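# Carry tube rack through self-closing door to desk

## Task

Move the tube rack from the counter, through the self-closing door, onto the desk, using either robot or both. At the end the rack must stand upright with each tube seated all the way down in a hole, and the door must be closed. The rack or any tube touching the floor is a failure. Release the rack and move the robots away from it. A robot that tips over or is left leaning is a failure.

## Robot and tools

Setup: two identical Hello Robot Stretch 3 robots, r1 and r2, in a physics simulation. Each has a two-wheel base with a passive rear omni wheel (0.33 m long, 0.34 m wide), a lift on a mast, and a telescoping arm that reaches out to the robot's RIGHT side. The gripper cannot move forward or back on its own; drive the base for that. A turn on the spot pivots 0.05 m behind the front edge. With the arm retracted and the wrist folded, the turning circle has radius 0.28 m. An unfolded, level wrist extends beyond that circle. A loose object may occasionally be nudged by something outside your control.

Frames: the base frame sits on the floor midway between the drive wheels, with x forward, y left and z up. hand_pose is reported in this frame, at the point where the closed fingertips meet. With all wrist joints at zero, the hand's x axis points up, its y axis points back along the arm toward the mast, and its z axis points to the rear. The odometry frame is the base frame at the start of the scene. Each robot reports in its own frames. Only images, lidar_m, wrist_depth_mm and head_depth_mm tell you where one robot is relative to the other.

execute_actions: argument "actions" is a list holding exactly one action, or an empty list to get state and images without moving. The action is an object keyed by "r1" and/or "r2". Each robot entry can contain:
- "base": exactly one of {"translate_m": d} or {"rotate_rad": d}. translate_m is a relative straight drive in metres from the base's last reported position, range -1 to 1, positive forward. rotate_rad is a relative turn in place in radians, range -3.2 to 3.2, positive counter-clockwise (left). The base cannot move sideways.
- "joints": absolute targets by name, with done-tolerance in brackets:
  - lift_m 0 to 1.1 (±0.004): arm height.
  - arm_m 0 to 0.52 (±0.004): extension.
  - wrist_yaw_rad -1.345 to 4.42 (±0.02): 0 along the arm, positive toward the front, 3.0 folded over the base.
  - wrist_pitch_rad -1.57 to 0.451 (±0.05): 0 level, negative tips down.
  - wrist_roll_rad -2.911 to 2.911 (±0.02).
  - gripper_m -0.089 to 0.179 (±0.004), larger means wider. The real fingertip gap is about 0.007 m smaller when nearly closed and 0.025 m smaller when wide open, and is zero below 0.007.
  - head_pan_rad -3.953 to 1.73 (±0.02): 0 forward, positive left, -1.57 along the arm.
  - head_tilt_rad -1.53 to 0.419 (±0.02): negative down.
- "contact_limits": {"arm_m": effort %} from 1 to 100. The arm motion stops (contact_stop) once effort reaches about that value. Smaller values are gentler, but a value that is too small stops the arm immediately. The limit also caps holding force until the next action. Values above the maximum are cut down to it.

All motions in an action start together and can finish at different times. Each action lasts at most 15 s. Anything you leave out may keep pushing toward an earlier target. An unknown key or an out-of-range value rejects the whole call. If a result reports a stop, the remaining execute_actions, wait and finished_scene calls in that reply are skipped. "cameras" lists which images to return: null or ["all"] means all, [] means none. Names are r1_/r2_ followed by head_camera, nav_camera or wrist_camera. The "pictures" line gives the image order.

wait {seconds 0-10}: sends no new command and returns state and images. zoom_image {camera, region [x0,y0,x1,y1] in pixels, at most 504x504}: enlarges part of that camera's latest full image. finished_scene {scene}: ends the scene for good and reports success. Call it only once the goal is met and will stay met. Replying without any tool call ends all scenes.

Results: base_status and joint_status report how each commanded motion ended.
- "done": the base's wheels turned the full amount, even if they slipped.
- "off_target": the part stopped short and may still be pushing.
- contact_stop, time_out, torque_fault: the old target is dropped. After a contact_stop the arm or lift goes slack until its next command. A heavy load can make a slack lift sink, and closing the fingers on a surface pushes a slack lift up.
- on_its_own: what this call did not command. "held at" is a target, not a position. If it reports rest effort out of range, that motor is likely pushing or carrying a load.
- Wrist servos switch off for 10 s after long hard effort.

motor_effort is a % of maximum, positive toward higher joint values, with the peak in brackets. It is noisy and biased. A positive wheel effort pushes forward. base_odometry is wheel-based, so slip counts as travel. turned_by_wheels and turned_by_imu give the turn since the last result. base_tilt is in degrees, positive leaning forward or right, with a fixed error of up to about 4 degrees. lidar_m gives 12 ranges in metres for 30-degree sectors, starting straight ahead and going counter-clockwise (4th left, 7th behind, 10th right). The lidar plane is 0.17 m above the floor and covers 0.15-12 m. It ignores clear objects and its own robot but sees the other robot. The robot's own parts may hide some sectors. wrist_depth_mm (45-1000) and head_depth_mm (280-4000, sideways image) are 7x7 median-depth grids, read from the top left, where "-" means no reading.

Speed: the base reaches 0.30 m/s and 1.9 rad/s only with lift_m < 0.30, arm_m < 0.03 and wrist_yaw_rad > 2.54. Otherwise it is limited to 0.10 m/s and 0.63 rad/s.

Gripping: close to a value below the object's width. To release, open at least 0.02 above the point where contact was made. Readings do not confirm that you are holding something. To squeeze again, send a new value.

Avoid:
- Folding or unfolding the wrist outside lift 0.32-0.95, pitch -0.4 and roll about 0, since the gripper can hit the robot. Once folded, the lift can go down to 0.25.
- Yaw below -0.4 unless pitch is -0.5 or lower.
- Pressing robots together. Once the bases touch, even millimetres more is a hard press and ends the run. Nothing reports robot-robot contact.
- Shared carries: the two bases' travel differs by up to 2.5 cm per metre, which can tip a robot.
- Arm pushes against fixed objects with the gripper above about 0.45 m, or repeating a push after a contact_stop.
- Driving while holding something fixed.
- Snagging, especially when reversing. If a robot leans, undo the move in small steps, free the gripper and lower the lift to about 0.2.
- Drops, slams and hard hits.

The simulation keeps running while you think.

Each tool is called after "Call:" by a JSON object that holds its "method" and its "body", one argument or row to a line.

## Session

Call:
{"method": "execute_actions", "body": {
  "actions": []
}}

Scene clock: 0.00 s.
r1.base_odometry: x=+0.000 y=+0.000 heading=+0.000 (m, m, rad; r1's odometry frame)
r1.turned_by_wheels: +0.000 (rad since the last result)
r1.turned_by_imu: +0.000 (rad since the last result)
r1.base_tilt: forward=+0.6 right=+1.6 (deg)
r1.lidar_m: 0.88 0.89 1.14 1.34 1.35 1.71 2.51 1.12 0.75 0.70 0.70 0.89
r1.head_depth_mm: 846 853 856 860 867 871 877 / 841 844 852 854 864 866 872 / 834 838 844 850 852 857 865 / 825 832 838 845 846 851 859 / 821 825 831 834 839 843 849 / 816 819 824 829 832 837 844 / 811 812 817 821 825 830 834
r1.base_status: not commanded
r1.joint_positions: lift_m=+0.511 arm_m=+0.000 wrist_yaw_rad=+3.092 wrist_pitch_rad=-0.387 wrist_roll_rad=-0.020 gripper_m=+0.037 head_pan_rad=+0.003 head_tilt_rad=-0.005
r1.joint_status: not commanded
r1.motor_effort: left_wheel=+0 right_wheel=+0 lift_m=+31 arm_m=-1 wrist_yaw_rad=+0 wrist_pitch_rad=+7 wrist_roll_rad=+0 gripper_m=+1 head_pan_rad=+0 head_tilt_rad=+1 (%)
r1.hand_pose: x=-0.0099 y=+0.0827 z=+0.5305 quat_wxyz=(+0.152, +0.690, +0.121, +0.697) (m; r1's base frame)
r1.wrist_depth_mm: - - - - - - 868 / - - - - - - 890 / - - - - - - 905 / - - - - - - 908 / - 973 923 928 984 901 876 / 807 804 812 774 808 774 751 / 688 683 656 664 652 649 642
r2.base_odometry: x=+0.000 y=+0.000 heading=+0.000 (m, m, rad; r2's odometry frame)
r2.turned_by_wheels: +0.000 (rad since the last result)
r2.turned_by_imu: +0.000 (rad since the last result)
r2.base_tilt: forward=+1.3 right=+0.8 (deg)
r2.lidar_m: 0.73 0.73 0.92 1.76 1.78 2.05 1.87 1.91 1.48 1.38 1.20 0.79
r2.head_depth_mm: 708 709 711 713 712 713 712 / 701 700 704 703 703 703 704 / 694 692 690 693 693 694 694 / 682 684 684 682 685 684 684 / 675 674 677 674 676 676 677 / 668 665 667 666 667 668 667 / 659 660 659 659 660 661 660
r2.base_status: not commanded
r2.joint_positions: lift_m=+0.312 arm_m=-0.002 wrist_yaw_rad=+2.833 wrist_pitch_rad=-0.575 wrist_roll_rad=+0.001 gripper_m=+0.037 head_pan_rad=-0.008 head_tilt_rad=-0.019
r2.joint_status: not commanded
r2.motor_effort: left_wheel=+0 right_wheel=-1 lift_m=+23 arm_m=-1 wrist_yaw_rad=+0 wrist_pitch_rad=+4 wrist_roll_rad=+0 gripper_m=+0 head_pan_rad=+0 head_tilt_rad=+1 (%)
r2.hand_pose: x=+0.0402 y=+0.0498 z=+0.2915 quat_wxyz=(+0.303, +0.701, +0.094, +0.639) (m; r2's base frame)
r2.wrist_depth_mm: - - - - 946 702 561 / - - - - 946 736 585 / - 826 815 788 770 734 604 / 658 679 648 642 637 620 598 / 559 - 562 543 548 531 521 / 483 491 - 466 459 459 450 / - - - 420 406 406 401
pictures: r1_head_camera (sideways: a quarter turn clockwise sets it upright), r1_nav_camera (sideways: a quarter turn counterclockwise sets it upright), r1_wrist_camera, r2_head_camera (sideways: a quarter turn clockwise sets it upright), r2_nav_camera (sideways: a quarter turn counterclockwise sets it upright), r2_wrist_camera
Images, in order (width x height): r1_head_camera 896x504, r1_nav_camera 672x504, r1_wrist_camera 644x364, r2_head_camera 896x504, r2_nav_camera 672x504, r2_wrist_camera 644x364.

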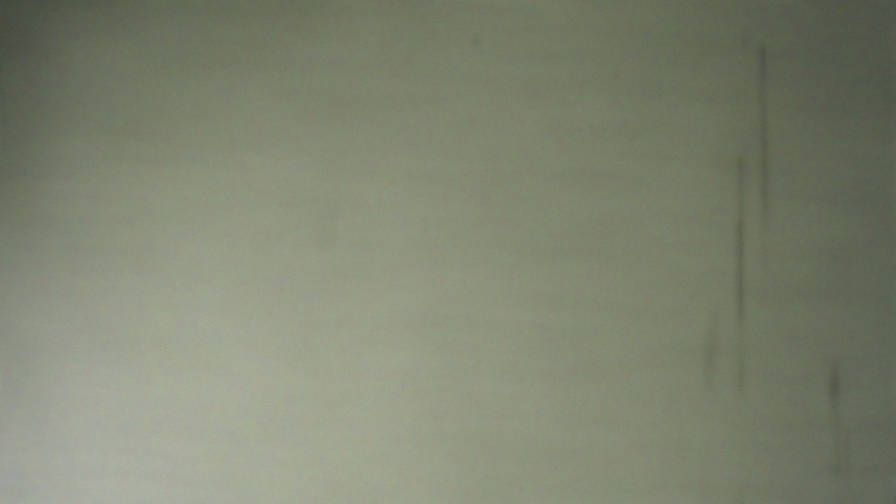

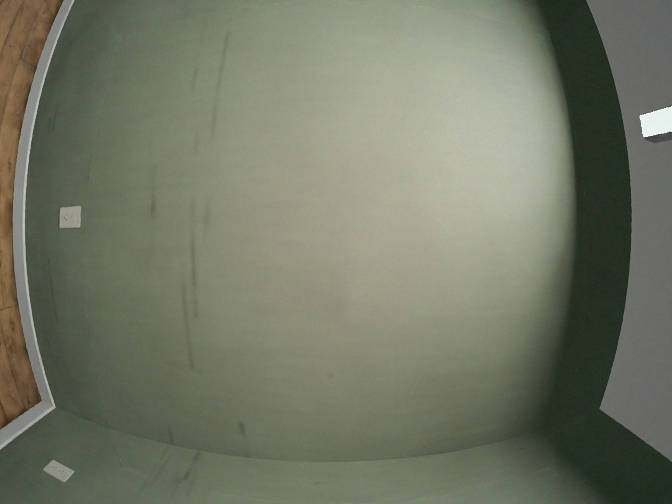

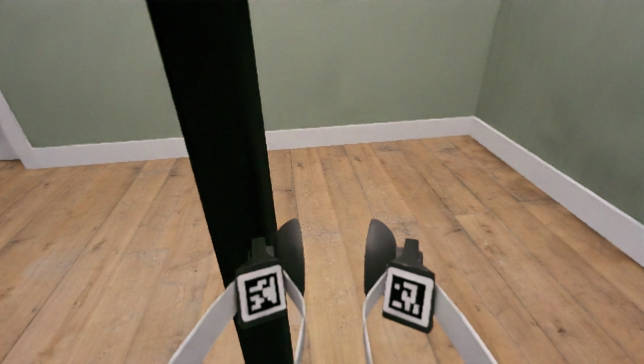

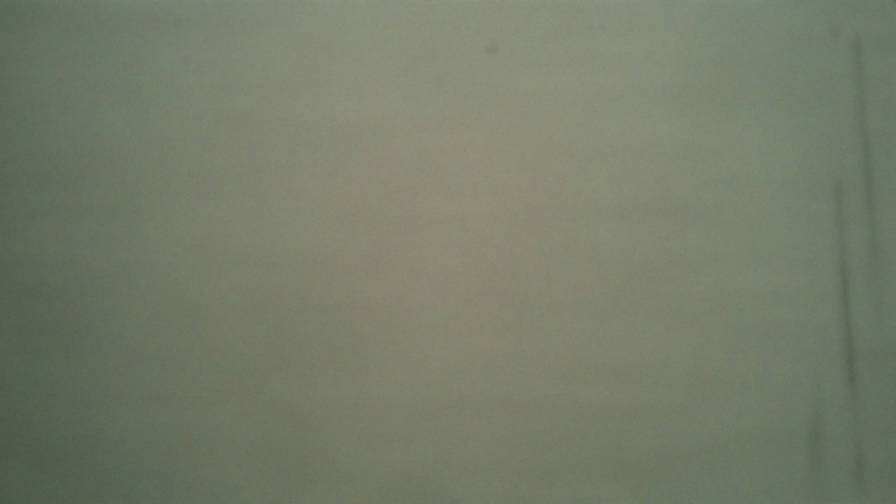

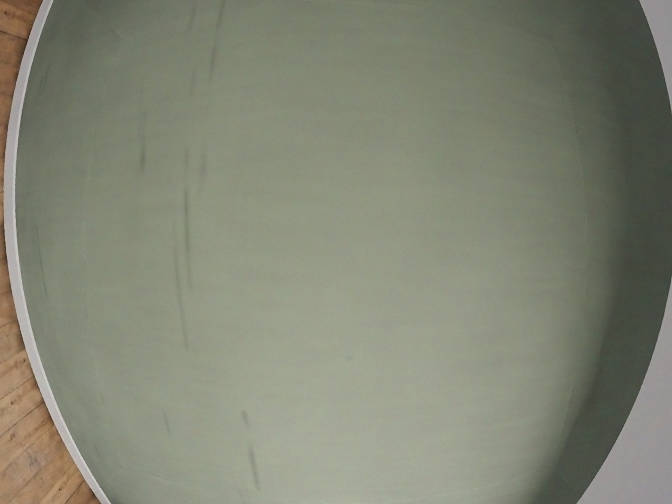

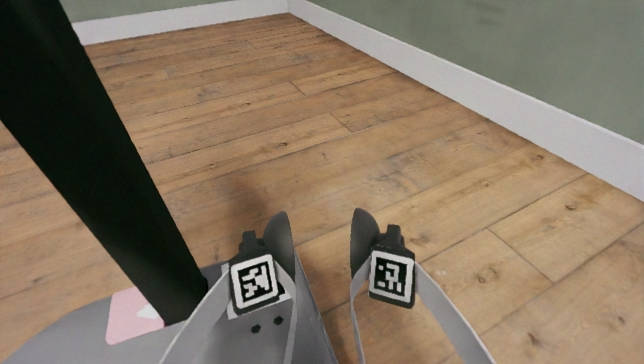

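Call:
{"method": "execute_actions", "body": {
  "actions": [
    {"r1":{"joints":{"head_pan_rad":-3.14,"head_tilt_rad":-0.4}},"r2":{"joints":{"head_pan_rad":-3.14,"head_tilt_rad":-0.4}}}
  ],
  "cameras": ["r1_nav_camera","r2_nav_camera"]
}}

Scene clock: 5.47 s.
r1.base_odometry: x=+0.000 y=+0.000 heading=+0.000 (m, m, rad; r1's odometry frame)
r1.turned_by_wheels: +0.000 (rad since the last result)
r1.turned_by_imu: +0.000 (rad since the last result)
r1.base_tilt: forward=+0.5 right=+1.5 (deg)
r1.lidar_m: 0.88 0.90 1.14 1.33 1.35 1.72 2.51 1.11 0.75 0.70 0.71 0.89
r1.head_depth_mm: 2524 2742 2971 3125 2249 1685 1349 / 2513 2728 2961 3156 2245 1698 1347 / 2520 2721 2919 3111 2248 1690 1353 / 2472 2707 2775 3098 2226 1693 1348 / 2475 2673 1705 2877 2235 1642 1347 / 2449 2641 1700 2761 1502 1605 1343 / 2413 2426 1708 2185 2137 1642 1343
r1.base_status: not commanded
r1.joint_positions: lift_m=+0.511 arm_m=+0.000 wrist_yaw_rad=+3.092 wrist_pitch_rad=-0.387 wrist_roll_rad=-0.020 gripper_m=+0.037 head_pan_rad=-3.133 head_tilt_rad=-0.395
r1.joint_status: all done
r1.motor_effort: left_wheel=-1(0) right_wheel=+0(0) lift_m=+32(32) arm_m=-1(2) wrist_yaw_rad=+2(1) wrist_pitch_rad=+7(7) wrist_roll_rad=+0(0) gripper_m=+0(0) head_pan_rad=-3(32) head_tilt_rad=-2(20) (%)
r1.hand_pose: x=-0.0099 y=+0.0827 z=+0.5305 quat_wxyz=(+0.152, +0.690, +0.121, +0.697) (m; r1's base frame)
r1.wrist_depth_mm: - - - - - - 864 / - - - - - - 880 / - - - - - - 889 / - - - - - - 916 / - 983 937 916 954 908 864 / 793 793 797 781 800 764 769 / 684 668 656 666 644 657 657
r2.base_odometry: x=+0.000 y=+0.000 heading=+0.000 (m, m, rad; r2's odometry frame)
r2.turned_by_wheels: +0.000 (rad since the last result)
r2.turned_by_imu: -0.001 (rad since the last result)
r2.base_tilt: forward=+1.3 right=+0.7 (deg)
r2.lidar_m: 0.73 0.73 0.92 1.77 1.78 2.06 1.87 1.91 1.48 1.38 1.20 0.79
r2.head_depth_mm: 1635 1772 1914 2053 2202 1710 1383 / 1637 1741 1881 2032 2157 1717 1388 / 1618 1730 1856 2002 2132 1718 1394 / 1603 1697 1835 1970 2111 1729 1388 / 1572 1690 1810 1953 2092 1731 1392 / 1574 1680 1783 1953 2064 1709 1397 / 1548 1663 1762 1895 2041 1750 1395
r2.base_status: not commanded
r2.joint_positions: lift_m=+0.312 arm_m=-0.002 wrist_yaw_rad=+2.833 wrist_pitch_rad=-0.575 wrist_roll_rad=+0.001 gripper_m=+0.037 head_pan_rad=-3.133 head_tilt_rad=-0.395
r2.joint_status: all done
r2.motor_effort: left_wheel=-1(0) right_wheel=-1(0) lift_m=+23(23) arm_m=-1(0) wrist_yaw_rad=+1(1) wrist_pitch_rad=+4(4) wrist_roll_rad=+0(0) gripper_m=+0(0) head_pan_rad=-3(34) head_tilt_rad=-2(21) (%)
r2.hand_pose: x=+0.0402 y=+0.0498 z=+0.2915 quat_wxyz=(+0.303, +0.701, +0.094, +0.639) (m; r2's base frame)
r2.wrist_depth_mm: - - - - 956 702 562 / - - - - 953 743 585 / - 820 806 793 779 737 602 / 659 685 653 648 639 625 591 / 558 - 562 546 552 530 523 / 480 488 - 470 461 459 453 / - - - 419 407 404 402
pictures: r1_nav_camera (sideways: a quarter turn counterclockwise sets it upright), r2_nav_camera (sideways: a quarter turn counterclockwise sets it upright)
Images, in order (width x height): r1_nav_camera 672x504, r2_nav_camera 672x504.

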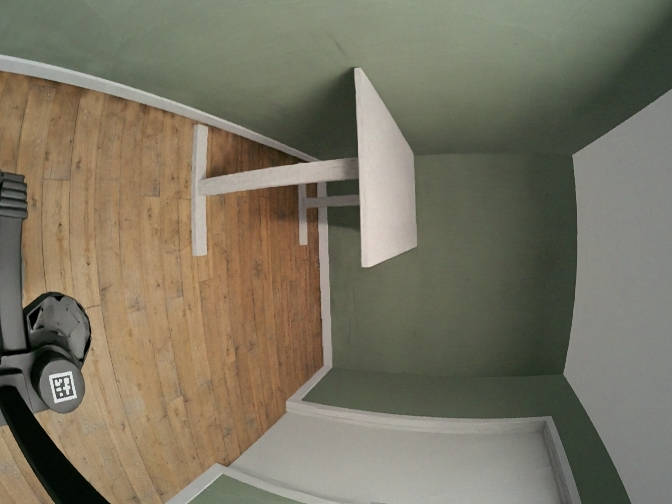

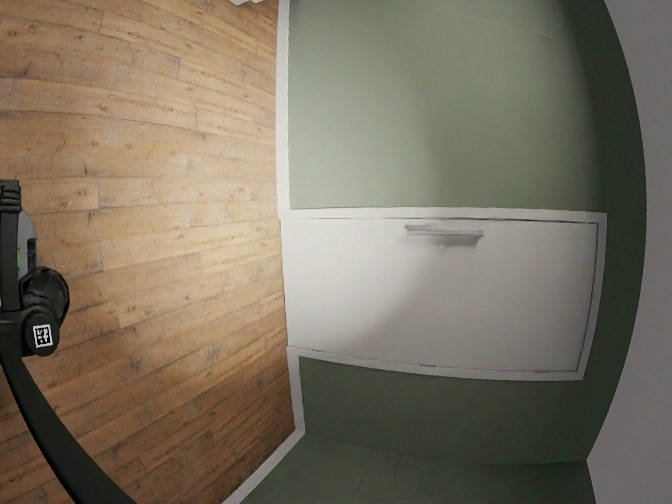

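Call:
{"method": "execute_actions", "body": {
  "actions": [
    {"r1":{"joints":{"head_pan_rad":1.7,"head_tilt_rad":-0.4}},"r2":{"joints":{"head_pan_rad":-1.8,"head_tilt_rad":-0.4}}}
  ],
  "cameras": ["r1_nav_camera","r2_nav_camera","r2_head_camera"]
}}

Scene clock: 19.00 s.
r1.base_odometry: x=+0.000 y=+0.000 heading=+0.000 (m, m, rad; r1's odometry frame)
r1.turned_by_wheels: +0.000 (rad since the last result)
r1.turned_by_imu: +0.000 (rad since the last result)
r1.base_tilt: forward=+0.6 right=+1.6 (deg)
r1.lidar_m: 0.88 0.89 1.14 1.34 1.35 1.71 2.51 1.11 0.75 0.70 0.71 0.90
r1.head_depth_mm: 1094 1177 1271 1390 1535 1639 1349 / 1101 1180 1283 1399 1551 1638 1347 / 1107 1192 1299 1410 1557 1646 1346 / 1112 1201 1304 1427 1571 1661 1348 / 1119 1209 1317 1437 1579 1678 1343 / 1127 1219 1317 1443 1594 1680 - / 1120 - - - - - -
r1.base_status: not commanded
r1.joint_positions: lift_m=+0.511 arm_m=+0.000 wrist_yaw_rad=+3.092 wrist_pitch_rad=-0.387 wrist_roll_rad=-0.020 gripper_m=+0.037 head_pan_rad=+1.693 head_tilt_rad=-0.395
r1.joint_status: all done
r1.motor_effort: left_wheel=+0(0) right_wheel=+0(0) lift_m=+32(32) arm_m=-1(1) wrist_yaw_rad=+1(0) wrist_pitch_rad=+7(7) wrist_roll_rad=+0(0) gripper_m=+1(1) head_pan_rad=+3(32) head_tilt_rad=-2(3) (%)
r1.hand_pose: x=-0.0099 y=+0.0827 z=+0.5305 quat_wxyz=(+0.152, +0.690, +0.121, +0.697) (m; r1's base frame)
r1.wrist_depth_mm: - - - - - - 892 / - - - - - - 888 / - - - - - - 886 / - - - - - - 933 / - 964 938 926 984 910 897 / 796 810 797 767 787 762 761 / 681 672 664 679 641 647 645
r2.base_odometry: x=+0.000 y=+0.000 heading=+0.000 (m, m, rad; r2's odometry frame)
r2.turned_by_wheels: +0.000 (rad since the last result)
r2.turned_by_imu: -0.001 (rad since the last result)
r2.base_tilt: forward=+1.4 right=+0.6 (deg)
r2.lidar_m: 0.73 0.73 0.92 1.76 1.79 2.05 1.88 1.91 1.48 1.38 1.20 0.79
r2.head_depth_mm: 1988 2148 2053 1714 1893 1716 1380 / 1924 2045 2069 1643 1812 1716 1381 / 1847 1984 2052 1563 1719 1729 1386 / 1782 1884 1979 1500 1629 1724 1391 / 1720 1841 1897 1450 1562 1677 1391 / 1669 1779 1848 1386 1505 1622 1389 / 1624 1708 1780 1343 1435 1589 1400
r2.base_status: not commanded
r2.joint_positions: lift_m=+0.312 arm_m=-0.002 wrist_yaw_rad=+2.833 wrist_pitch_rad=-0.575 wrist_roll_rad=+0.001 gripper_m=+0.037 head_pan_rad=-1.807 head_tilt_rad=-0.395
r2.joint_status: all done
r2.motor_effort: left_wheel=-1(0) right_wheel=-1(1) lift_m=+23(23) arm_m=-1(1) wrist_yaw_rad=+1(1) wrist_pitch_rad=+4(4) wrist_roll_rad=+0(0) gripper_m=+1(1) head_pan_rad=+3(34) head_tilt_rad=-2(4) (%)
r2.hand_pose: x=+0.0402 y=+0.0498 z=+0.2915 quat_wxyz=(+0.303, +0.701, +0.094, +0.639) (m; r2's base frame)
r2.wrist_depth_mm: - - - - 946 703 557 / - - - - 946 739 580 / - 810 805 791 759 741 602 / 658 687 651 644 633 631 597 / 561 - 561 544 549 531 520 / 480 490 - 465 462 459 452 / - - - 420 409 407 402
pictures: r1_nav_camera (sideways: a quarter turn counterclockwise sets it upright), r2_head_camera (sideways: a quarter turn clockwise sets it upright), r2_nav_camera (sideways: a quarter turn counterclockwise sets it upright)
Images, in order (width x height): r1_nav_camera 672x504, r2_head_camera 896x504, r2_nav_camera 672x504.

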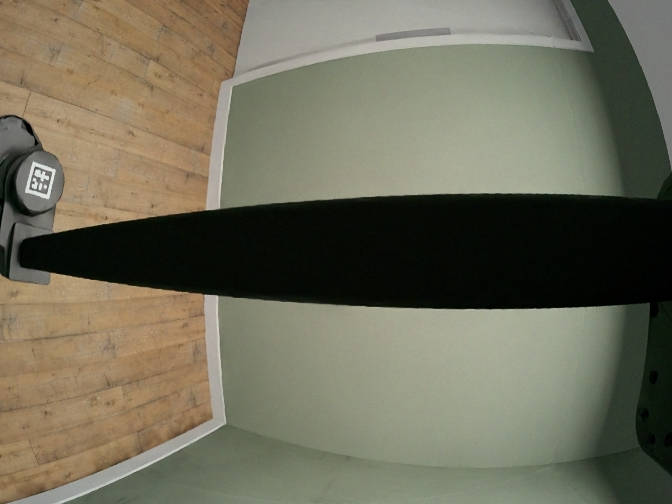

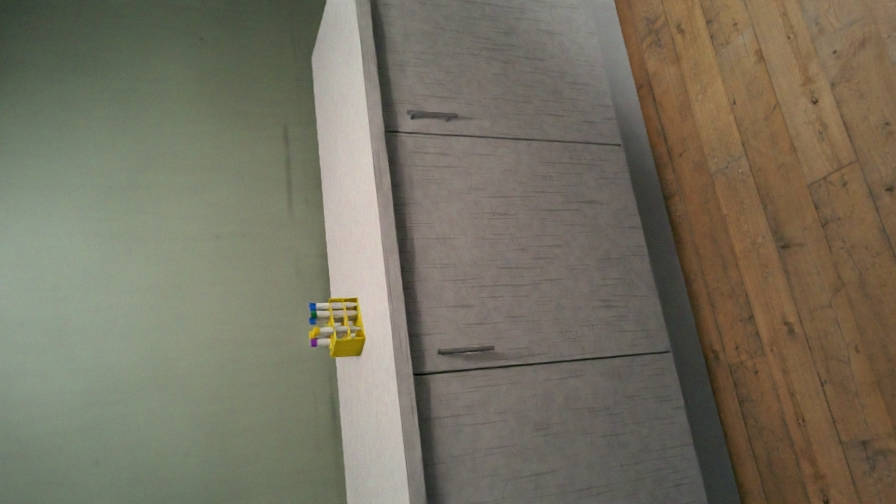

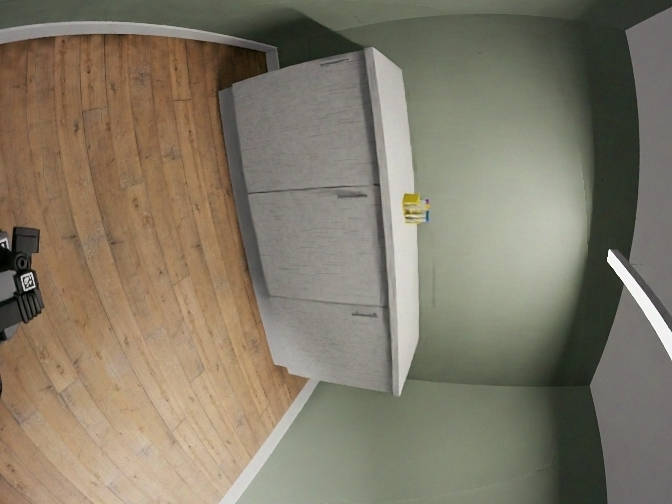

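Call:
{"method": "execute_actions", "body": {
  "actions": [
    {"r1":{"base":{"rotate_rad":2.68},"joints":{"wrist_yaw_rad":3.0,"wrist_pitch_rad":-0.4,"lift_m":0.26,"head_pan_rad":0}},"r2":{"base":{"rotate_rad":-1.49},"joints":{"lift_m":0.28,"head_pan_rad":0}}}
  ],
  "cameras": []
}}

Call:
{"method": "execute_actions", "body": {
  "actions": [
    {"r1":{"base":{"translate_m":1.0}},"r2":{"base":{"translate_m":0.92}}}
  ],
  "cameras": []
}}

Call:
{"method": "execute_actions", "body": {
  "actions": [
    {"r1":{"base":{"translate_m":0.57}},"r2":{"base":{"rotate_rad":1.57}}}
  ],
  "cameras": []
}}

Call:
{"method": "execute_actions", "body": {
  "actions": [
    {"r1":{"base":{"rotate_rad":-1.11}},"r2":{"joints":{"lift_m":0.95,"wrist_pitch_rad":-0.4,"head_pan_rad":-1.57,"head_tilt_rad":-0.6}}}
  ],
  "cameras": ["r1_nav_camera","r2_nav_camera"]
}}

Scene clock: 36.30 s.
r1.base_odometry: x=+0.000 y=+0.000 heading=+2.680 (m, m, rad; r1's odometry frame)
r1.turned_by_wheels: +2.680 (rad since the last result)
r1.turned_by_imu: +2.679 (rad since the last result)
r1.base_tilt: forward=+0.5 right=+1.6 (deg)
r1.lidar_m: 1.90 1.28 1.05 0.73 0.70 0.71 0.93 0.88 0.90 1.19 1.34 1.36
r1.head_depth_mm: 1559 1639 1653 1713 1811 1689 1348 / 1763 1869 1967 2093 2144 1688 1345 / 2050 2159 2321 2509 2236 1685 1347 / 2244 2423 2630 2782 2231 1686 1342 / 2661 2892 3076 3184 2221 1682 1349 / 2568 2770 2990 3101 2231 1677 1339 / 2451 2604 2781 2934 2231 1667 1337
r1.base_status: done
r1.joint_positions: lift_m=+0.260 arm_m=+0.000 wrist_yaw_rad=+3.001 wrist_pitch_rad=-0.417 wrist_roll_rad=-0.020 gripper_m=+0.037 head_pan_rad=+0.007 head_tilt_rad=-0.396
r1.joint_status: all done
r1.motor_effort: left_wheel=-2(8) right_wheel=+2(8) lift_m=+22(30) arm_m=-1(1) wrist_yaw_rad=+0(2) wrist_pitch_rad=+7(6) wrist_roll_rad=+0(0) gripper_m=+0(0) head_pan_rad=-3(31) head_tilt_rad=-1(2) (%)
r1.hand_pose: x=+0.0102 y=+0.0772 z=+0.2733 quat_wxyz=(+0.194, +0.693, +0.100, +0.687) (m; r1's base frame)
r1.wrist_depth_mm: 513 - 691 821 - - - / 532 - 722 883 - - - / 567 618 786 878 889 885 847 / 581 640 710 695 675 678 656 / 568 579 587 556 569 544 550 / 482 497 - - 474 465 458 / 427 - - - 388 396 389
r2.base_odometry: x=+0.000 y=+0.000 heading=-1.490 (m, m, rad; r2's odometry frame)
r2.turned_by_wheels: -1.490 (rad since the last result)
r2.turned_by_imu: -1.490 (rad since the last result)
r2.base_tilt: forward=+1.3 right=+0.7 (deg)
r2.lidar_m: 1.38 1.09 0.77 0.73 0.74 0.98 1.77 1.81 2.00 1.87 1.93 1.44
r2.head_depth_mm: 1696 1810 1888 1437 1549 1660 1382 / 1678 1794 1822 1424 1552 1675 1387 / 1689 1796 1871 1428 1557 1680 1387 / 1666 1778 1853 1420 1544 1648 1391 / 1662 1782 1872 1416 1539 1636 1399 / 1653 1761 1873 1417 1528 1635 1393 / 1651 1770 1893 2009 2132 1740 1398
r2.base_status: done
r2.joint_positions: lift_m=+0.281 arm_m=-0.002 wrist_yaw_rad=+2.833 wrist_pitch_rad=-0.576 wrist_roll_rad=+0.001 gripper_m=+0.037 head_pan_rad=-0.007 head_tilt_rad=-0.396
r2.joint_status: all done
r2.motor_effort: left_wheel=+2(15) right_wheel=-3(10) lift_m=+13(23) arm_m=-1(1) wrist_yaw_rad=+1(1) wrist_pitch_rad=+5(5) wrist_roll_rad=+0(0) gripper_m=+0(0) head_pan_rad=+3(34) head_tilt_rad=-1(2) (%)
r2.hand_pose: x=+0.0402 y=+0.0497 z=+0.2596 quat_wxyz=(+0.303, +0.701, +0.094, +0.639) (m; r2's base frame)
r2.wrist_depth_mm: - 622 685 762 855 - - / - 687 749 836 895 912 897 / - 734 741 732 715 714 693 / 611 633 603 592 581 573 573 / 516 - 522 508 508 495 485 / 457 - - 431 426 424 421 / - - - 391 380 374 371
pictures: none
No camera images: the call's "cameras" was empty. Leave "cameras" out to get every camera's image.

Scene clock: 41.40 s.
r1.base_odometry: x=-0.895 y=+0.446 heading=+2.680 (m, m, rad; r1's odometry frame)
r1.turned_by_wheels: +0.000 (rad since the last result)
r1.turned_by_imu: +0.007 (rad since the last result)
r1.base_tilt: forward=+0.6 right=+1.5 (deg)
r1.lidar_m: 1.17 2.05 1.84 0.90 1.25 1.27 1.68 1.72 1.18 0.83 0.79 0.81
r1.head_depth_mm: 949 1004 1049 1102 1167 1238 1278 / 1075 1133 1203 1273 1356 1449 1352 / 1208 1291 1398 1509 1632 1629 1347 / 1320 1422 1533 1673 1838 1682 1343 / 1617 1763 1951 2171 2152 1672 1351 / 1800 1932 2095 2252 2221 1677 1339 / 1717 1818 1961 2092 2184 1670 1341
r1.base_status: done
r1.joint_positions: lift_m=+0.260 arm_m=+0.000 wrist_yaw_rad=+3.001 wrist_pitch_rad=-0.417 wrist_roll_rad=-0.020 gripper_m=+0.037 head_pan_rad=+0.007 head_tilt_rad=-0.396
r1.joint_status: not commanded
r1.motor_effort: left_wheel=-2(6) right_wheel=+2(7) lift_m=+22(22) arm_m=-2(2) wrist_yaw_rad=-1(0) wrist_pitch_rad=+7(7) wrist_roll_rad=+0(0) gripper_m=+1(1) head_pan_rad=-2(2) head_tilt_rad=-2(1) (%)
r1.hand_pose: x=+0.0103 y=+0.0771 z=+0.2733 quat_wxyz=(+0.194, +0.693, +0.099, +0.687) (m; r1's base frame)
r1.wrist_depth_mm: 895 - - - - - - / 918 - - - - - - / 910 965 942 900 889 877 877 / 707 709 688 684 668 670 664 / 572 570 585 562 571 541 543 / 484 495 - - 479 454 463 / 432 - - - 387 401 390
r2.base_odometry: x=+0.074 y=-0.917 heading=-1.490 (m, m, rad; r2's odometry frame)
r2.turned_by_wheels: +0.000 (rad since the last result)
r2.turned_by_imu: -0.006 (rad since the last result)
r2.base_tilt: forward=+1.3 right=+0.7 (deg)
r2.lidar_m: 0.45 0.47 0.62 0.78 0.80 1.04 2.50 2.75 1.94 1.84 0.67 0.48
r2.head_depth_mm: 894 956 1030 979 700 527 573 / 890 952 1025 1051 702 529 579 / 888 948 1018 1060 704 528 576 / 883 947 1014 1058 707 530 573 / 875 940 1007 1052 707 532 571 / 873 937 1002 1047 710 533 568 / 874 930 997 1039 712 533 563
r2.base_status: done
r2.joint_positions: lift_m=+0.281 arm_m=-0.002 wrist_yaw_rad=+2.833 wrist_pitch_rad=-0.576 wrist_roll_rad=+0.001 gripper_m=+0.037 head_pan_rad=-0.007 head_tilt_rad=-0.396
r2.joint_status: not commanded
r2.motor_effort: left_wheel=+3(14) right_wheel=-3(8) lift_m=+13(13) arm_m=-1(1) wrist_yaw_rad=+1(1) wrist_pitch_rad=+5(5) wrist_roll_rad=+0(0) gripper_m=+1(1) head_pan_rad=+3(3) head_tilt_rad=-2(2) (%)
r2.hand_pose: x=+0.0401 y=+0.0496 z=+0.2594 quat_wxyz=(+0.303, +0.701, +0.094, +0.639) (m; r2's base frame)
r2.wrist_depth_mm: - 661 737 817 887 468 365 / - 724 796 867 897 486 376 / - 759 748 737 711 581 393 / 616 628 600 601 580 561 458 / 520 - 525 503 511 488 466 / 460 - - 430 424 427 420 / - - - 388 379 375 369
pictures: none
No camera images: the call's "cameras" was empty. Leave "cameras" out to get every camera's image.

Scene clock: 44.93 s.
r1.base_odometry: x=-1.406 y=+0.700 heading=+2.680 (m, m, rad; r1's odometry frame)
r1.turned_by_wheels: +0.000 (rad since the last result)
r1.turned_by_imu: +0.004 (rad since the last result)
r1.base_tilt: forward=+0.5 right=+1.5 (deg)
r1.lidar_m: 0.76 1.58 1.62 1.61 1.56 1.59 2.11 2.20 0.72 0.50 0.55 0.58
r1.head_depth_mm: 603 632 664 699 737 782 830 / 683 720 761 810 861 920 986 / 734 790 856 924 1011 1107 1220 / 788 844 886 965 1074 1189 1283 / 962 1050 1152 1281 1458 1563 1346 / 1228 1374 1506 1653 1845 1685 1346 / 1299 1382 1495 1599 1736 1676 1343
r1.base_status: done
r1.joint_positions: lift_m=+0.260 arm_m=+0.000 wrist_yaw_rad=+3.001 wrist_pitch_rad=-0.417 wrist_roll_rad=-0.020 gripper_m=+0.037 head_pan_rad=+0.007 head_tilt_rad=-0.396
r1.joint_status: not commanded
r1.motor_effort: left_wheel=-1(7) right_wheel=+2(6) lift_m=+22(22) arm_m=-1(1) wrist_yaw_rad=+1(0) wrist_pitch_rad=+7(7) wrist_roll_rad=+0(0) gripper_m=+1(1) head_pan_rad=-3(3) head_tilt_rad=-1(1) (%)
r1.hand_pose: x=+0.0103 y=+0.0771 z=+0.2733 quat_wxyz=(+0.194, +0.693, +0.099, +0.687) (m; r1's base frame)
r1.wrist_depth_mm: - - - - - - - / - - - - - - - / 915 941 904 925 867 881 879 / 722 713 690 699 681 684 674 / 573 565 584 565 572 556 541 / 479 496 - - 479 459 454 / 428 - - - 386 404 393
r2.base_odometry: x=+0.074 y=-0.917 heading=+0.080 (m, m, rad; r2's odometry frame)
r2.turned_by_wheels: +1.570 (rad since the last result)
r2.turned_by_imu: +1.568 (rad since the last result)
r2.base_tilt: forward=+1.4 right=+0.8 (deg)
r2.lidar_m: 0.78 0.79 1.05 2.52 2.75 1.94 1.84 0.67 0.48 0.46 0.47 0.62
r2.head_depth_mm: 639 685 733 796 865 947 1045 / 635 680 730 790 858 941 1039 / 634 677 728 785 855 934 1038 / 630 675 725 782 846 930 1028 / 628 673 720 775 844 925 1016 / 626 668 717 775 842 918 1012 / 623 666 713 771 836 912 1007
r2.base_status: done
r2.joint_positions: lift_m=+0.281 arm_m=-0.002 wrist_yaw_rad=+2.833 wrist_pitch_rad=-0.576 wrist_roll_rad=+0.001 gripper_m=+0.037 head_pan_rad=-0.007 head_tilt_rad=-0.396
r2.joint_status: not commanded
r2.motor_effort: left_wheel=-3(12) right_wheel=+2(14) lift_m=+12(12) arm_m=-1(1) wrist_yaw_rad=+1(1) wrist_pitch_rad=+5(5) wrist_roll_rad=+0(0) gripper_m=+0(0) head_pan_rad=+3(3) head_tilt_rad=-2(2) (%)
r2.hand_pose: x=+0.0401 y=+0.0496 z=+0.2594 quat_wxyz=(+0.303, +0.701, +0.094, +0.639) (m; r2's base frame)
r2.wrist_depth_mm: - - - - - 791 616 / - - 965 951 939 819 642 / - 753 743 733 729 708 645 / 613 630 601 598 588 582 567 / 518 - 525 501 512 493 481 / 458 - - 432 426 425 421 / - - - 388 377 375 369
pictures: none
No camera images: the call's "cameras" was empty. Leave "cameras" out to get every camera's image.

Scene clock: 51.87 s.
r1.base_odometry: x=-1.406 y=+0.700 heading=+1.570 (m, m, rad; r1's odometry frame)
r1.turned_by_wheels: -1.110 (rad since the last result)
r1.turned_by_imu: -1.108 (rad since the last result)
r1.base_tilt: forward=+0.6 right=+1.5 (deg)
r1.lidar_m: 0.50 0.57 0.72 1.35 1.60 1.61 1.11 1.57 2.00 2.20 0.77 0.50
r1.head_depth_mm: 399 404 432 466 512 582 667 / 441 468 501 534 581 598 658 / 438 471 512 560 618 689 767 / 436 471 510 557 615 685 773 / 433 468 508 553 611 679 766 / 431 465 504 549 606 675 759 / 429 463 502 547 602 668 754
r1.base_status: done
r1.joint_positions: lift_m=+0.260 arm_m=+0.000 wrist_yaw_rad=+3.001 wrist_pitch_rad=-0.417 wrist_roll_rad=-0.020 gripper_m=+0.037 head_pan_rad=+0.007 head_tilt_rad=-0.396
r1.joint_status: not commanded
r1.motor_effort: left_wheel=+2(9) right_wheel=-2(5) lift_m=+22(22) arm_m=-2(2) wrist_yaw_rad=-1(0) wrist_pitch_rad=+7(7) wrist_roll_rad=+0(0) gripper_m=+0(0) head_pan_rad=-3(2) head_tilt_rad=-1(1) (%)
r1.hand_pose: x=+0.0103 y=+0.0771 z=+0.2733 quat_wxyz=(+0.194, +0.693, +0.099, +0.687) (m; r1's base frame)
r1.wrist_depth_mm: - - - - 922 696 519 / - - - - 936 711 533 / 964 962 951 910 878 743 534 / 725 700 687 696 690 672 555 / 584 575 578 566 571 542 514 / 483 485 - - 472 463 460 / 424 - - - 391 402 395
r2.base_odometry: x=+0.074 y=-0.917 heading=+0.080 (m, m, rad; r2's odometry frame)
r2.turned_by_wheels: +0.000 (rad since the last result)
r2.turned_by_imu: -0.001 (rad since the last result)
r2.base_tilt: forward=+1.2 right=+0.8 (deg)
r2.lidar_m: 0.78 0.80 1.05 2.52 2.75 1.94 1.84 0.67 0.48 0.46 0.47 0.62
r2.head_depth_mm: 885 977 1000 697 572 - - / 879 973 1006 698 575 - - / 879 969 1010 699 575 - - / 877 966 1016 703 558 - - / 876 961 1021 706 558 - - / 871 959 1020 709 560 658 821 / 868 958 1014 711 561 656 793
r2.base_status: not commanded
r2.joint_positions: lift_m=+0.949 arm_m=-0.002 wrist_yaw_rad=+2.833 wrist_pitch_rad=-0.419 wrist_roll_rad=+0.001 gripper_m=+0.037 head_pan_rad=-1.563 head_tilt_rad=-0.593
r2.joint_status: all done
r2.motor_effort: left_wheel=-3(3) right_wheel=+2(2) lift_m=+30(33) arm_m=-1(1) wrist_yaw_rad=+1(1) wrist_pitch_rad=+7(8) wrist_roll_rad=+0(0) gripper_m=+1(0) head_pan_rad=-3(35) head_tilt_rad=-4(14) (%)
r2.hand_pose: x=+0.0470 y=+0.0710 z=+0.9618 quat_wxyz=(+0.252, +0.706, +0.039, +0.661) (m; r2's base frame)
r2.wrist_depth_mm: - - - - - 790 613 / - - - - - 825 628 / - - - - - 847 648 / - - - - - 902 678 / - - - - - 930 701 / - - - - - 986 723 / - - - - - - 759
pictures: r1_nav_camera (sideways: a quarter turn counterclockwise sets it upright), r2_nav_camera (sideways: a quarter turn counterclockwise sets it upright)
Images, in order (width x height): r1_nav_camera 672x504, r2_nav_camera 672x504.

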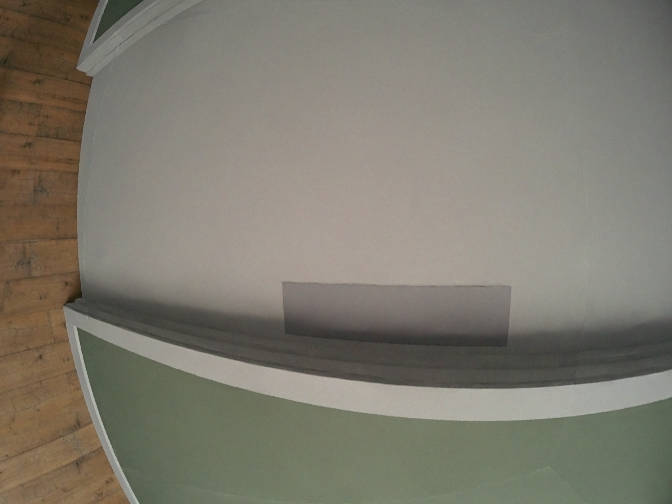

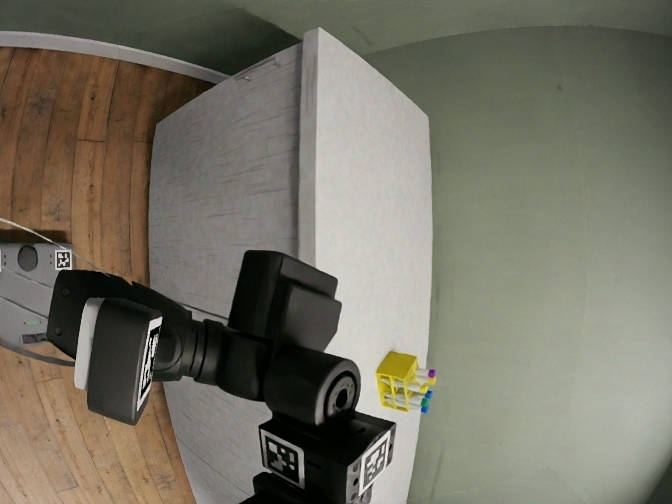

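Call:
{"method": "execute_actions", "body": {
  "actions": [
    {"r1":{"base":{"rotate_rad":0.6}},"r2":{"base":{"translate_m":-0.3},"joints":{"wrist_yaw_rad":0,"gripper_m":0.15}}}
  ],
  "cameras": []
}}

Call:
{"method": "execute_actions", "body": {
  "actions": [
    {"r1":{"base":{"translate_m":0.4}},"r2":{"joints":{"wrist_pitch_rad":0,"lift_m":1.0}}}
  ],
  "cameras": []
}}

Call:
{"method": "execute_actions", "body": {
  "actions": [
    {"r1":{"base":{"rotate_rad":-0.6}}}
  ],
  "cameras": ["r1_nav_camera","r2_nav_camera","r2_wrist_camera","r2_head_camera"]
}}

Scene clock: 63.23 s.
r1.base_odometry: x=-1.406 y=+0.700 heading=+2.170 (m, m, rad; r1's odometry frame)
r1.turned_by_wheels: +0.600 (rad since the last result)
r1.turned_by_imu: +0.600 (rad since the last result)
r1.base_tilt: forward=+0.5 right=+1.6 (deg)
r1.lidar_m: 0.58 0.77 1.58 1.61 1.62 1.11 1.59 2.13 2.12 0.70 0.50 0.55
r1.head_depth_mm: 436 464 496 532 575 623 683 / 460 490 528 568 618 673 744 / 486 522 562 609 666 734 820 / 517 557 603 657 724 802 906 / 550 596 649 713 790 891 1016 / 588 642 705 781 875 995 1158 / 634 695 768 860 955 1052 1181
r1.base_status: done
r1.joint_positions: lift_m=+0.260 arm_m=+0.000 wrist_yaw_rad=+3.001 wrist_pitch_rad=-0.417 wrist_roll_rad=-0.020 gripper_m=+0.037 head_pan_rad=+0.007 head_tilt_rad=-0.396
r1.joint_status: not commanded
r1.motor_effort: left_wheel=-2(7) right_wheel=+2(6) lift_m=+21(22) arm_m=-1(1) wrist_yaw_rad=+0(1) wrist_pitch_rad=+7(7) wrist_roll_rad=+0(0) gripper_m=+0(1) head_pan_rad=-2(2) head_tilt_rad=-1(2) (%)
r1.hand_pose: x=+0.0103 y=+0.0771 z=+0.2733 quat_wxyz=(+0.194, +0.693, +0.099, +0.687) (m; r1's base frame)
r1.wrist_depth_mm: - - - - - - - / - - - - - - - / 998 942 915 926 885 867 849 / 731 711 715 682 680 680 670 / 588 572 581 546 567 537 540 / 484 495 - - 475 463 450 / 426 - - - 389 400 400
r2.base_odometry: x=-0.225 y=-0.941 heading=+0.080 (m, m, rad; r2's odometry frame)
r2.turned_by_wheels: +0.000 (rad since the last result)
r2.turned_by_imu: +0.001 (rad since the last result)
r2.base_tilt: forward=+1.2 right=+0.8 (deg)
r2.lidar_m: 1.08 1.11 1.46 2.67 2.31 1.62 1.54 0.69 0.49 0.47 0.48 0.64
r2.head_depth_mm: 898 989 1002 697 572 - - / 896 984 1003 700 574 - - / 892 982 1005 702 586 - - / 893 980 768 704 576 676 824 / 888 977 1022 707 579 677 819 / 885 972 1024 709 580 675 817 / 880 972 1029 710 582 675 819
r2.base_status: done
r2.joint_positions: lift_m=+0.949 arm_m=-0.002 wrist_yaw_rad=+0.003 wrist_pitch_rad=-0.419 wrist_roll_rad=+0.001 gripper_m=+0.150 head_pan_rad=-1.563 head_tilt_rad=-0.593
r2.joint_status: all done
r2.motor_effort: left_wheel=-3(11) right_wheel=+3(3) lift_m=+29(31) arm_m=-1(1) wrist_yaw_rad=-2(2) wrist_pitch_rad=+7(7) wrist_roll_rad=+0(0) gripper_m=+1(83) head_pan_rad=-3(3) head_tilt_rad=-2(3) (%)
r2.hand_pose: x=-0.0210 y=-0.3668 z=+0.9618 quat_wxyz=(+0.692, +0.148, -0.691, -0.147) (m; r2's base frame)
r2.wrist_depth_mm: 703 710 731 730 769 783 806 / 725 736 626 464 643 617 595 / 476 463 445 430 423 409 401 / 345 335 327 323 314 308 303 / 267 275 267 268 273 272 284 / 306 - 321 330 341 - 362 / 338 361 369 380 395 409 431
pictures: none
No camera images: the call's "cameras" was empty. Leave "cameras" out to get every camera's image.

Scene clock: 66.30 s.
r1.base_odometry: x=-1.631 y=+1.030 heading=+2.170 (m, m, rad; r1's odometry frame)
r1.turned_by_wheels: +0.000 (rad since the last result)
r1.turned_by_imu: +0.003 (rad since the last result)
r1.base_tilt: forward=+0.6 right=+1.6 (deg)
r1.lidar_m: 0.21 0.29 0.58 1.43 1.92 1.48 1.97 2.50 0.56 0.30 0.22 0.21
r1.head_depth_mm: - - - - - - - / - - - - - - - / - - - - - - - / - - - - - - 292 / - - - - - 291 320 / - - - - 288 314 364 / - - - 287 309 357 423
r1.base_status: done
r1.joint_positions: lift_m=+0.260 arm_m=+0.000 wrist_yaw_rad=+3.001 wrist_pitch_rad=-0.417 wrist_roll_rad=-0.020 gripper_m=+0.037 head_pan_rad=+0.007 head_tilt_rad=-0.396
r1.joint_status: not commanded
r1.motor_effort: left_wheel=-2(7) right_wheel=+2(8) lift_m=+22(22) arm_m=-2(1) wrist_yaw_rad=-1(0) wrist_pitch_rad=+7(7) wrist_roll_rad=+0(0) gripper_m=+0(1) head_pan_rad=-3(2) head_tilt_rad=+0(2) (%)
r1.hand_pose: x=+0.0103 y=+0.0771 z=+0.2733 quat_wxyz=(+0.194, +0.693, +0.099, +0.687) (m; r1's base frame)
r1.wrist_depth_mm: - - - - - 956 426 / - - - - - 762 451 / 974 955 955 910 885 566 435 / 734 727 700 688 680 599 404 / 574 575 584 551 568 542 382 / 473 494 - - 475 459 357 / 422 - - - 388 402 345
r2.base_odometry: x=-0.225 y=-0.941 heading=+0.080 (m, m, rad; r2's odometry frame)
r2.turned_by_wheels: +0.000 (rad since the last result)
r2.turned_by_imu: +0.000 (rad since the last result)
r2.base_tilt: forward=+1.3 right=+0.8 (deg)
r2.lidar_m: 1.08 1.11 1.45 2.66 2.31 1.61 1.54 0.68 0.49 0.47 0.48 0.64
r2.head_depth_mm: 899 989 1001 669 - - - / 893 985 1005 - - - - / 891 984 1027 - - - - / 889 981 770 704 587 680 825 / 886 983 1017 676 578 677 820 / 882 974 1028 707 581 675 822 / 885 970 1028 711 583 674 816
r2.base_status: not commanded
r2.joint_positions: lift_m=+0.999 arm_m=-0.002 wrist_yaw_rad=+0.003 wrist_pitch_rad=-0.023 wrist_roll_rad=+0.001 gripper_m=+0.150 head_pan_rad=-1.563 head_tilt_rad=-0.593
r2.joint_status: all done
r2.motor_effort: left_wheel=-3(3) right_wheel=+3(3) lift_m=+30(32) arm_m=-1(1) wrist_yaw_rad=-3(3) wrist_pitch_rad=+8(8) wrist_roll_rad=+0(0) gripper_m=+1(0) head_pan_rad=-3(3) head_tilt_rad=-3(3) (%)
r2.hand_pose: x=-0.0208 y=-0.3982 z=+1.1083 quat_wxyz=(+0.707, +0.009, -0.707, -0.007) (m; r2's base frame)
r2.wrist_depth_mm: 744 762 770 771 792 813 836 / 762 771 784 802 826 846 854 / 789 792 809 821 842 851 872 / 796 818 834 839 876 877 921 / 799 824 806 708 751 784 689 / 565 - 512 488 514 - 487 / 431 395 405 395 389 378 373
pictures: none
No camera images: the call's "cameras" was empty. Leave "cameras" out to get every camera's image.

Scene clock: 67.77 s.
r1.base_odometry: x=-1.631 y=+1.030 heading=+1.570 (m, m, rad; r1's odometry frame)
r1.turned_by_wheels: -0.600 (rad since the last result)
r1.turned_by_imu: -0.599 (rad since the last result)
r1.base_tilt: forward=+0.5 right=+1.5 (deg)
r1.lidar_m: 0.21 0.21 0.27 0.58 1.41 1.76 1.48 1.48 2.46 0.83 0.33 0.22
r1.head_depth_mm: - - - - - - - / - - - - - - - / - - - - - - - / - - - - - - - / - - - - - - - / - - - - - - - / - - - - - - -
r1.base_status: done
r1.joint_positions: lift_m=+0.260 arm_m=+0.000 wrist_yaw_rad=+3.001 wrist_pitch_rad=-0.417 wrist_roll_rad=-0.020 gripper_m=+0.037 head_pan_rad=+0.007 head_tilt_rad=-0.396
r1.joint_status: not commanded
r1.motor_effort: left_wheel=+2(7) right_wheel=-2(4) lift_m=+22(22) arm_m=-1(1) wrist_yaw_rad=+0(0) wrist_pitch_rad=+7(7) wrist_roll_rad=+0(0) gripper_m=+0(1) head_pan_rad=-2(3) head_tilt_rad=-1(1) (%)
r1.hand_pose: x=+0.0103 y=+0.0771 z=+0.2733 quat_wxyz=(+0.194, +0.693, +0.099, +0.687) (m; r1's base frame)
r1.wrist_depth_mm: - - - 556 421 272 201 / - - - 610 435 278 205 / 947 947 975 683 459 286 209 / 725 697 695 691 474 294 213 / 571 563 600 559 463 302 219 / 481 490 - - 428 316 222 / 422 - - - 389 308 230
r2.base_odometry: x=-0.225 y=-0.941 heading=+0.080 (m, m, rad; r2's odometry frame)
r2.turned_by_wheels: +0.000 (rad since the last result)
r2.turned_by_imu: +0.000 (rad since the last result)
r2.base_tilt: forward=+1.3 right=+0.8 (deg)
r2.lidar_m: 1.08 1.10 1.45 2.66 2.32 1.62 1.54 0.69 0.49 0.47 0.48 0.64
r2.head_depth_mm: 897 990 1004 667 - - - / 894 987 1009 - - - - / 888 987 1026 - - - - / 889 979 768 704 586 680 822 / 890 976 1021 677 579 676 823 / 887 975 1024 710 581 676 819 / 883 972 1027 709 581 675 814
r2.base_status: not commanded
r2.joint_positions: lift_m=+0.999 arm_m=-0.002 wrist_yaw_rad=+0.003 wrist_pitch_rad=-0.023 wrist_roll_rad=+0.001 gripper_m=+0.150 head_pan_rad=-1.563 head_tilt_rad=-0.593
r2.joint_status: not commanded
r2.motor_effort: left_wheel=-4(3) right_wheel=+2(3) lift_m=+30(30) arm_m=-1(1) wrist_yaw_rad=-2(2) wrist_pitch_rad=+8(8) wrist_roll_rad=+0(0) gripper_m=+0(0) head_pan_rad=-3(3) head_tilt_rad=-3(2) (%)
r2.hand_pose: x=-0.0208 y=-0.3982 z=+1.1083 quat_wxyz=(+0.707, +0.009, -0.707, -0.007) (m; r2's base frame)
r2.wrist_depth_mm: 750 766 763 785 797 818 836 / 765 781 778 793 823 832 865 / 771 791 816 833 849 857 884 / 804 810 846 832 861 868 916 / 819 839 806 700 740 790 704 / 568 - 510 490 506 - 486 / 431 393 401 396 385 377 372
pictures: r1_nav_camera (sideways: a quarter turn counterclockwise sets it upright), r2_head_camera (sideways: a quarter turn clockwise sets it upright), r2_nav_camera (sideways: a quarter turn counterclockwise sets it upright), r2_wrist_camera
Images, in order (width x height): r1_nav_camera 672x504, r2_head_camera 896x504, r2_nav_camera 672x504, r2_wrist_camera 644x364.

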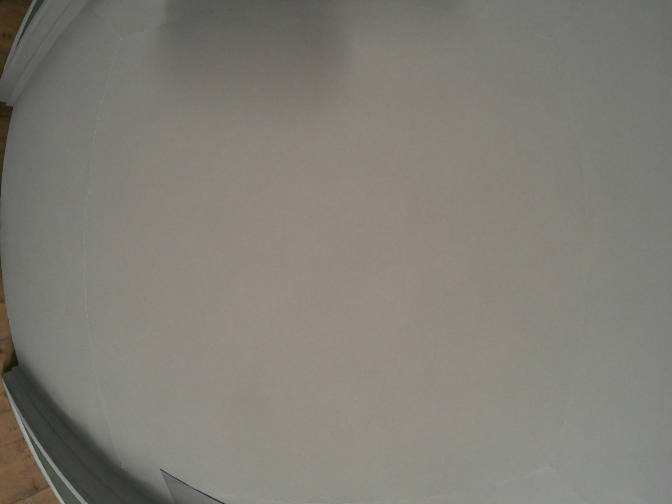

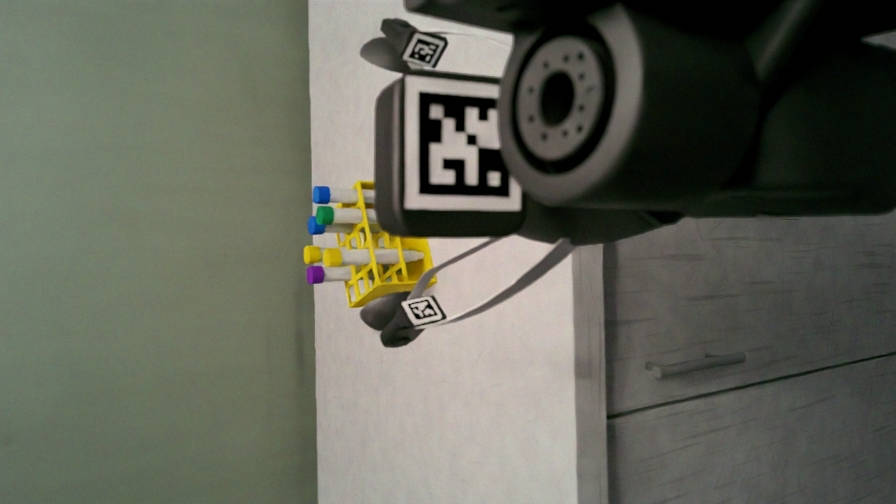

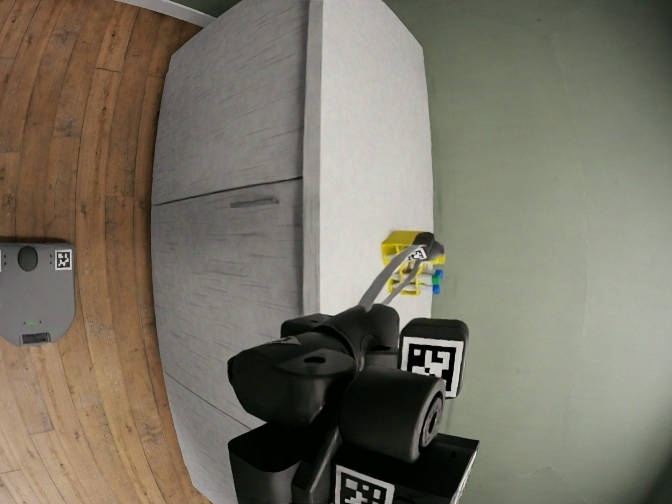

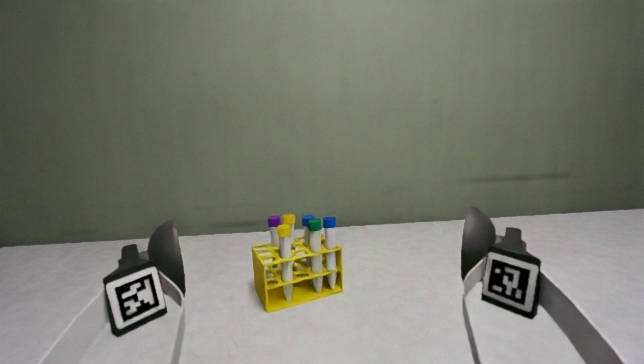

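Call:
{"method": "execute_actions", "body": {
  "actions": [
    {"r1":{"base":{"translate_m":0.9}},"r2":{"base":{"translate_m":0.04},"joints":{"lift_m":0.89,"arm_m":0.15,"gripper_m":0.179}}}
  ],
  "cameras": ["r1_nav_camera","r2_wrist_camera","r2_head_camera"]
}}

Scene clock: 77.13 s.
r1.base_odometry: x=-1.630 y=+1.930 heading=+1.570 (m, m, rad; r1's odometry frame)
r1.turned_by_wheels: +0.000 (rad since the last result)
r1.turned_by_imu: +0.075 (rad since the last result)
r1.base_tilt: forward=+0.5 right=+1.6 (deg)
r1.lidar_m: 1.99 0.18 0.17 0.18 0.24 0.59 2.36 0.71 0.89 1.71 1.41 2.08
r1.head_depth_mm: 1660 1791 1955 2154 2226 1677 1345 / 1670 1812 1968 2147 2209 1673 1349 / 1677 1808 1971 2157 2226 1665 1341 / 1655 1811 1989 2147 2215 1671 1336 / 1675 1821 1975 2161 2202 1673 1344 / 1690 1831 1976 2174 2212 1655 1336 / 1698 1829 1976 2186 2210 1667 1335
r1.base_status: done
r1.joint_positions: lift_m=+0.260 arm_m=+0.000 wrist_yaw_rad=+3.000 wrist_pitch_rad=-0.418 wrist_roll_rad=-0.020 gripper_m=+0.037 head_pan_rad=+0.006 head_tilt_rad=-0.402
r1.joint_status: not commanded
r1.motor_effort: left_wheel=+5(65) right_wheel=+0(30) lift_m=+29(30) arm_m=-2(1) wrist_yaw_rad=+1(4) wrist_pitch_rad=+8(8) wrist_roll_rad=+0(0) gripper_m=+0(1) head_pan_rad=-2(3) head_tilt_rad=+0(2) (%)
r1.hand_pose: x=+0.0104 y=+0.0769 z=+0.2727 quat_wxyz=(+0.195, +0.693, +0.100, +0.687) (m; r1's base frame)
r1.wrist_depth_mm: 285 - 221 201 182 169 - / 323 - 241 219 198 180 - / 374 332 266 241 215 196 857 / 434 376 295 268 236 217 664 / 523 437 326 297 256 510 538 / 480 475 - - 273 444 460 / 428 - - - 341 396 392
r2.base_odometry: x=-0.185 y=-0.938 heading=+0.080 (m, m, rad; r2's odometry frame)
r2.turned_by_wheels: +0.000 (rad since the last result)
r2.turned_by_imu: -0.001 (rad since the last result)
r2.base_tilt: forward=+1.2 right=+0.7 (deg)
r2.lidar_m: 1.04 1.06 1.40 2.67 1.53 1.67 1.58 0.69 0.49 0.46 0.48 0.64
r2.head_depth_mm: 893 988 996 743 - 717 825 / 893 983 1004 766 - 715 823 / 890 983 766 753 - 696 822 / 888 976 1015 705 576 677 817 / 886 977 1019 691 580 660 819 / 880 969 1023 708 580 673 815 / 879 969 1027 709 581 671 814
r2.base_status: done
r2.joint_positions: lift_m=+0.891 arm_m=+0.150 wrist_yaw_rad=+0.002 wrist_pitch_rad=-0.022 wrist_roll_rad=+0.001 gripper_m=+0.179 head_pan_rad=-1.563 head_tilt_rad=-0.593
r2.joint_status: all done
r2.motor_effort: left_wheel=-4(6) right_wheel=+2(8) lift_m=+12(26) arm_m=+5(1) wrist_yaw_rad=-2(2) wrist_pitch_rad=+7(8) wrist_roll_rad=+0(0) gripper_m=+1(84) head_pan_rad=-3(3) head_tilt_rad=-2(3) (%)
r2.hand_pose: x=-0.0210 y=-0.5502 z=+0.9996 quat_wxyz=(+0.707, +0.009, -0.707, -0.007) (m; r2's base frame)
r2.wrist_depth_mm: 609 619 636 652 652 667 686 / 629 639 648 654 677 690 703 / 633 653 656 679 691 709 714 / 655 675 687 327 702 722 728 / 522 543 439 329 406 457 411 / 346 321 313 305 300 287 300 / - 231 237 232 228 224 215
pictures: r1_nav_camera (sideways: a quarter turn counterclockwise sets it upright), r2_head_camera (sideways: a quarter turn clockwise sets it upright), r2_wrist_camera
Images, in order (width x height): r1_nav_camera 672x504, r2_head_camera 896x504, r2_wrist_camera 644x364.

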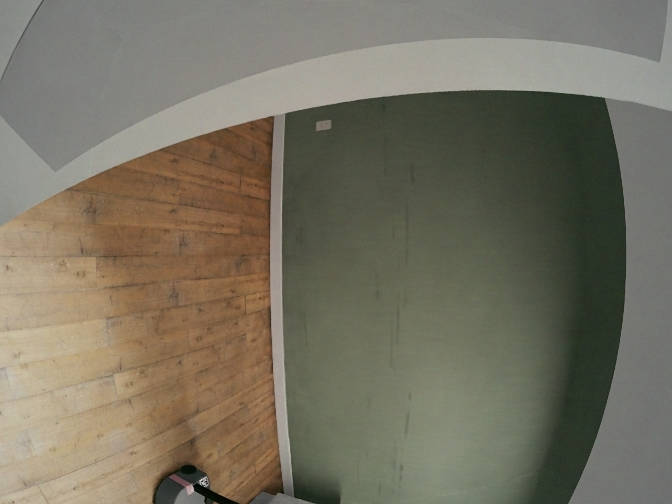

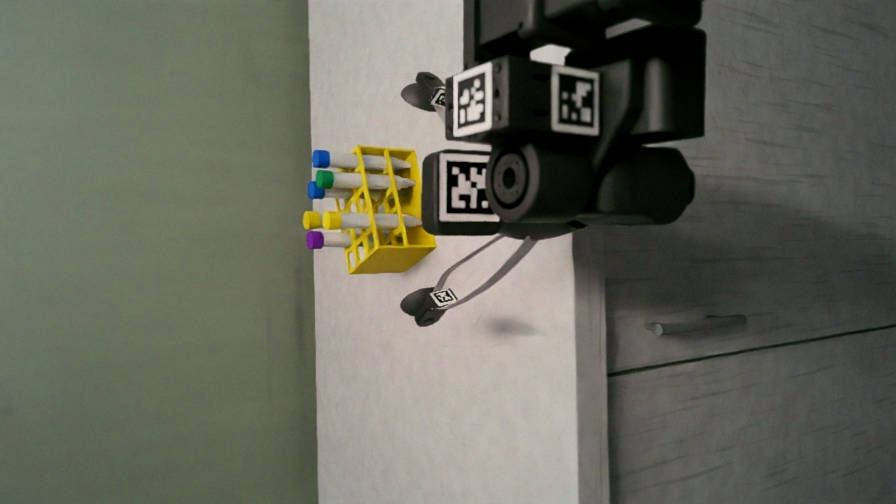

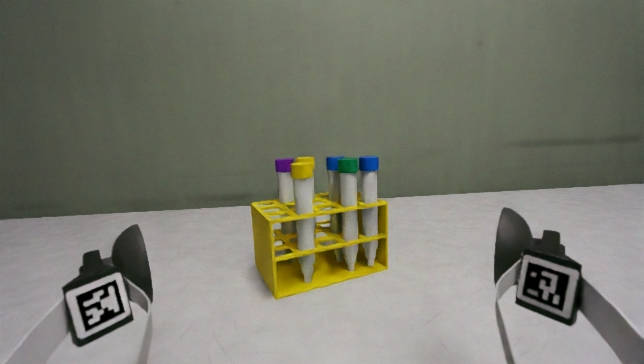

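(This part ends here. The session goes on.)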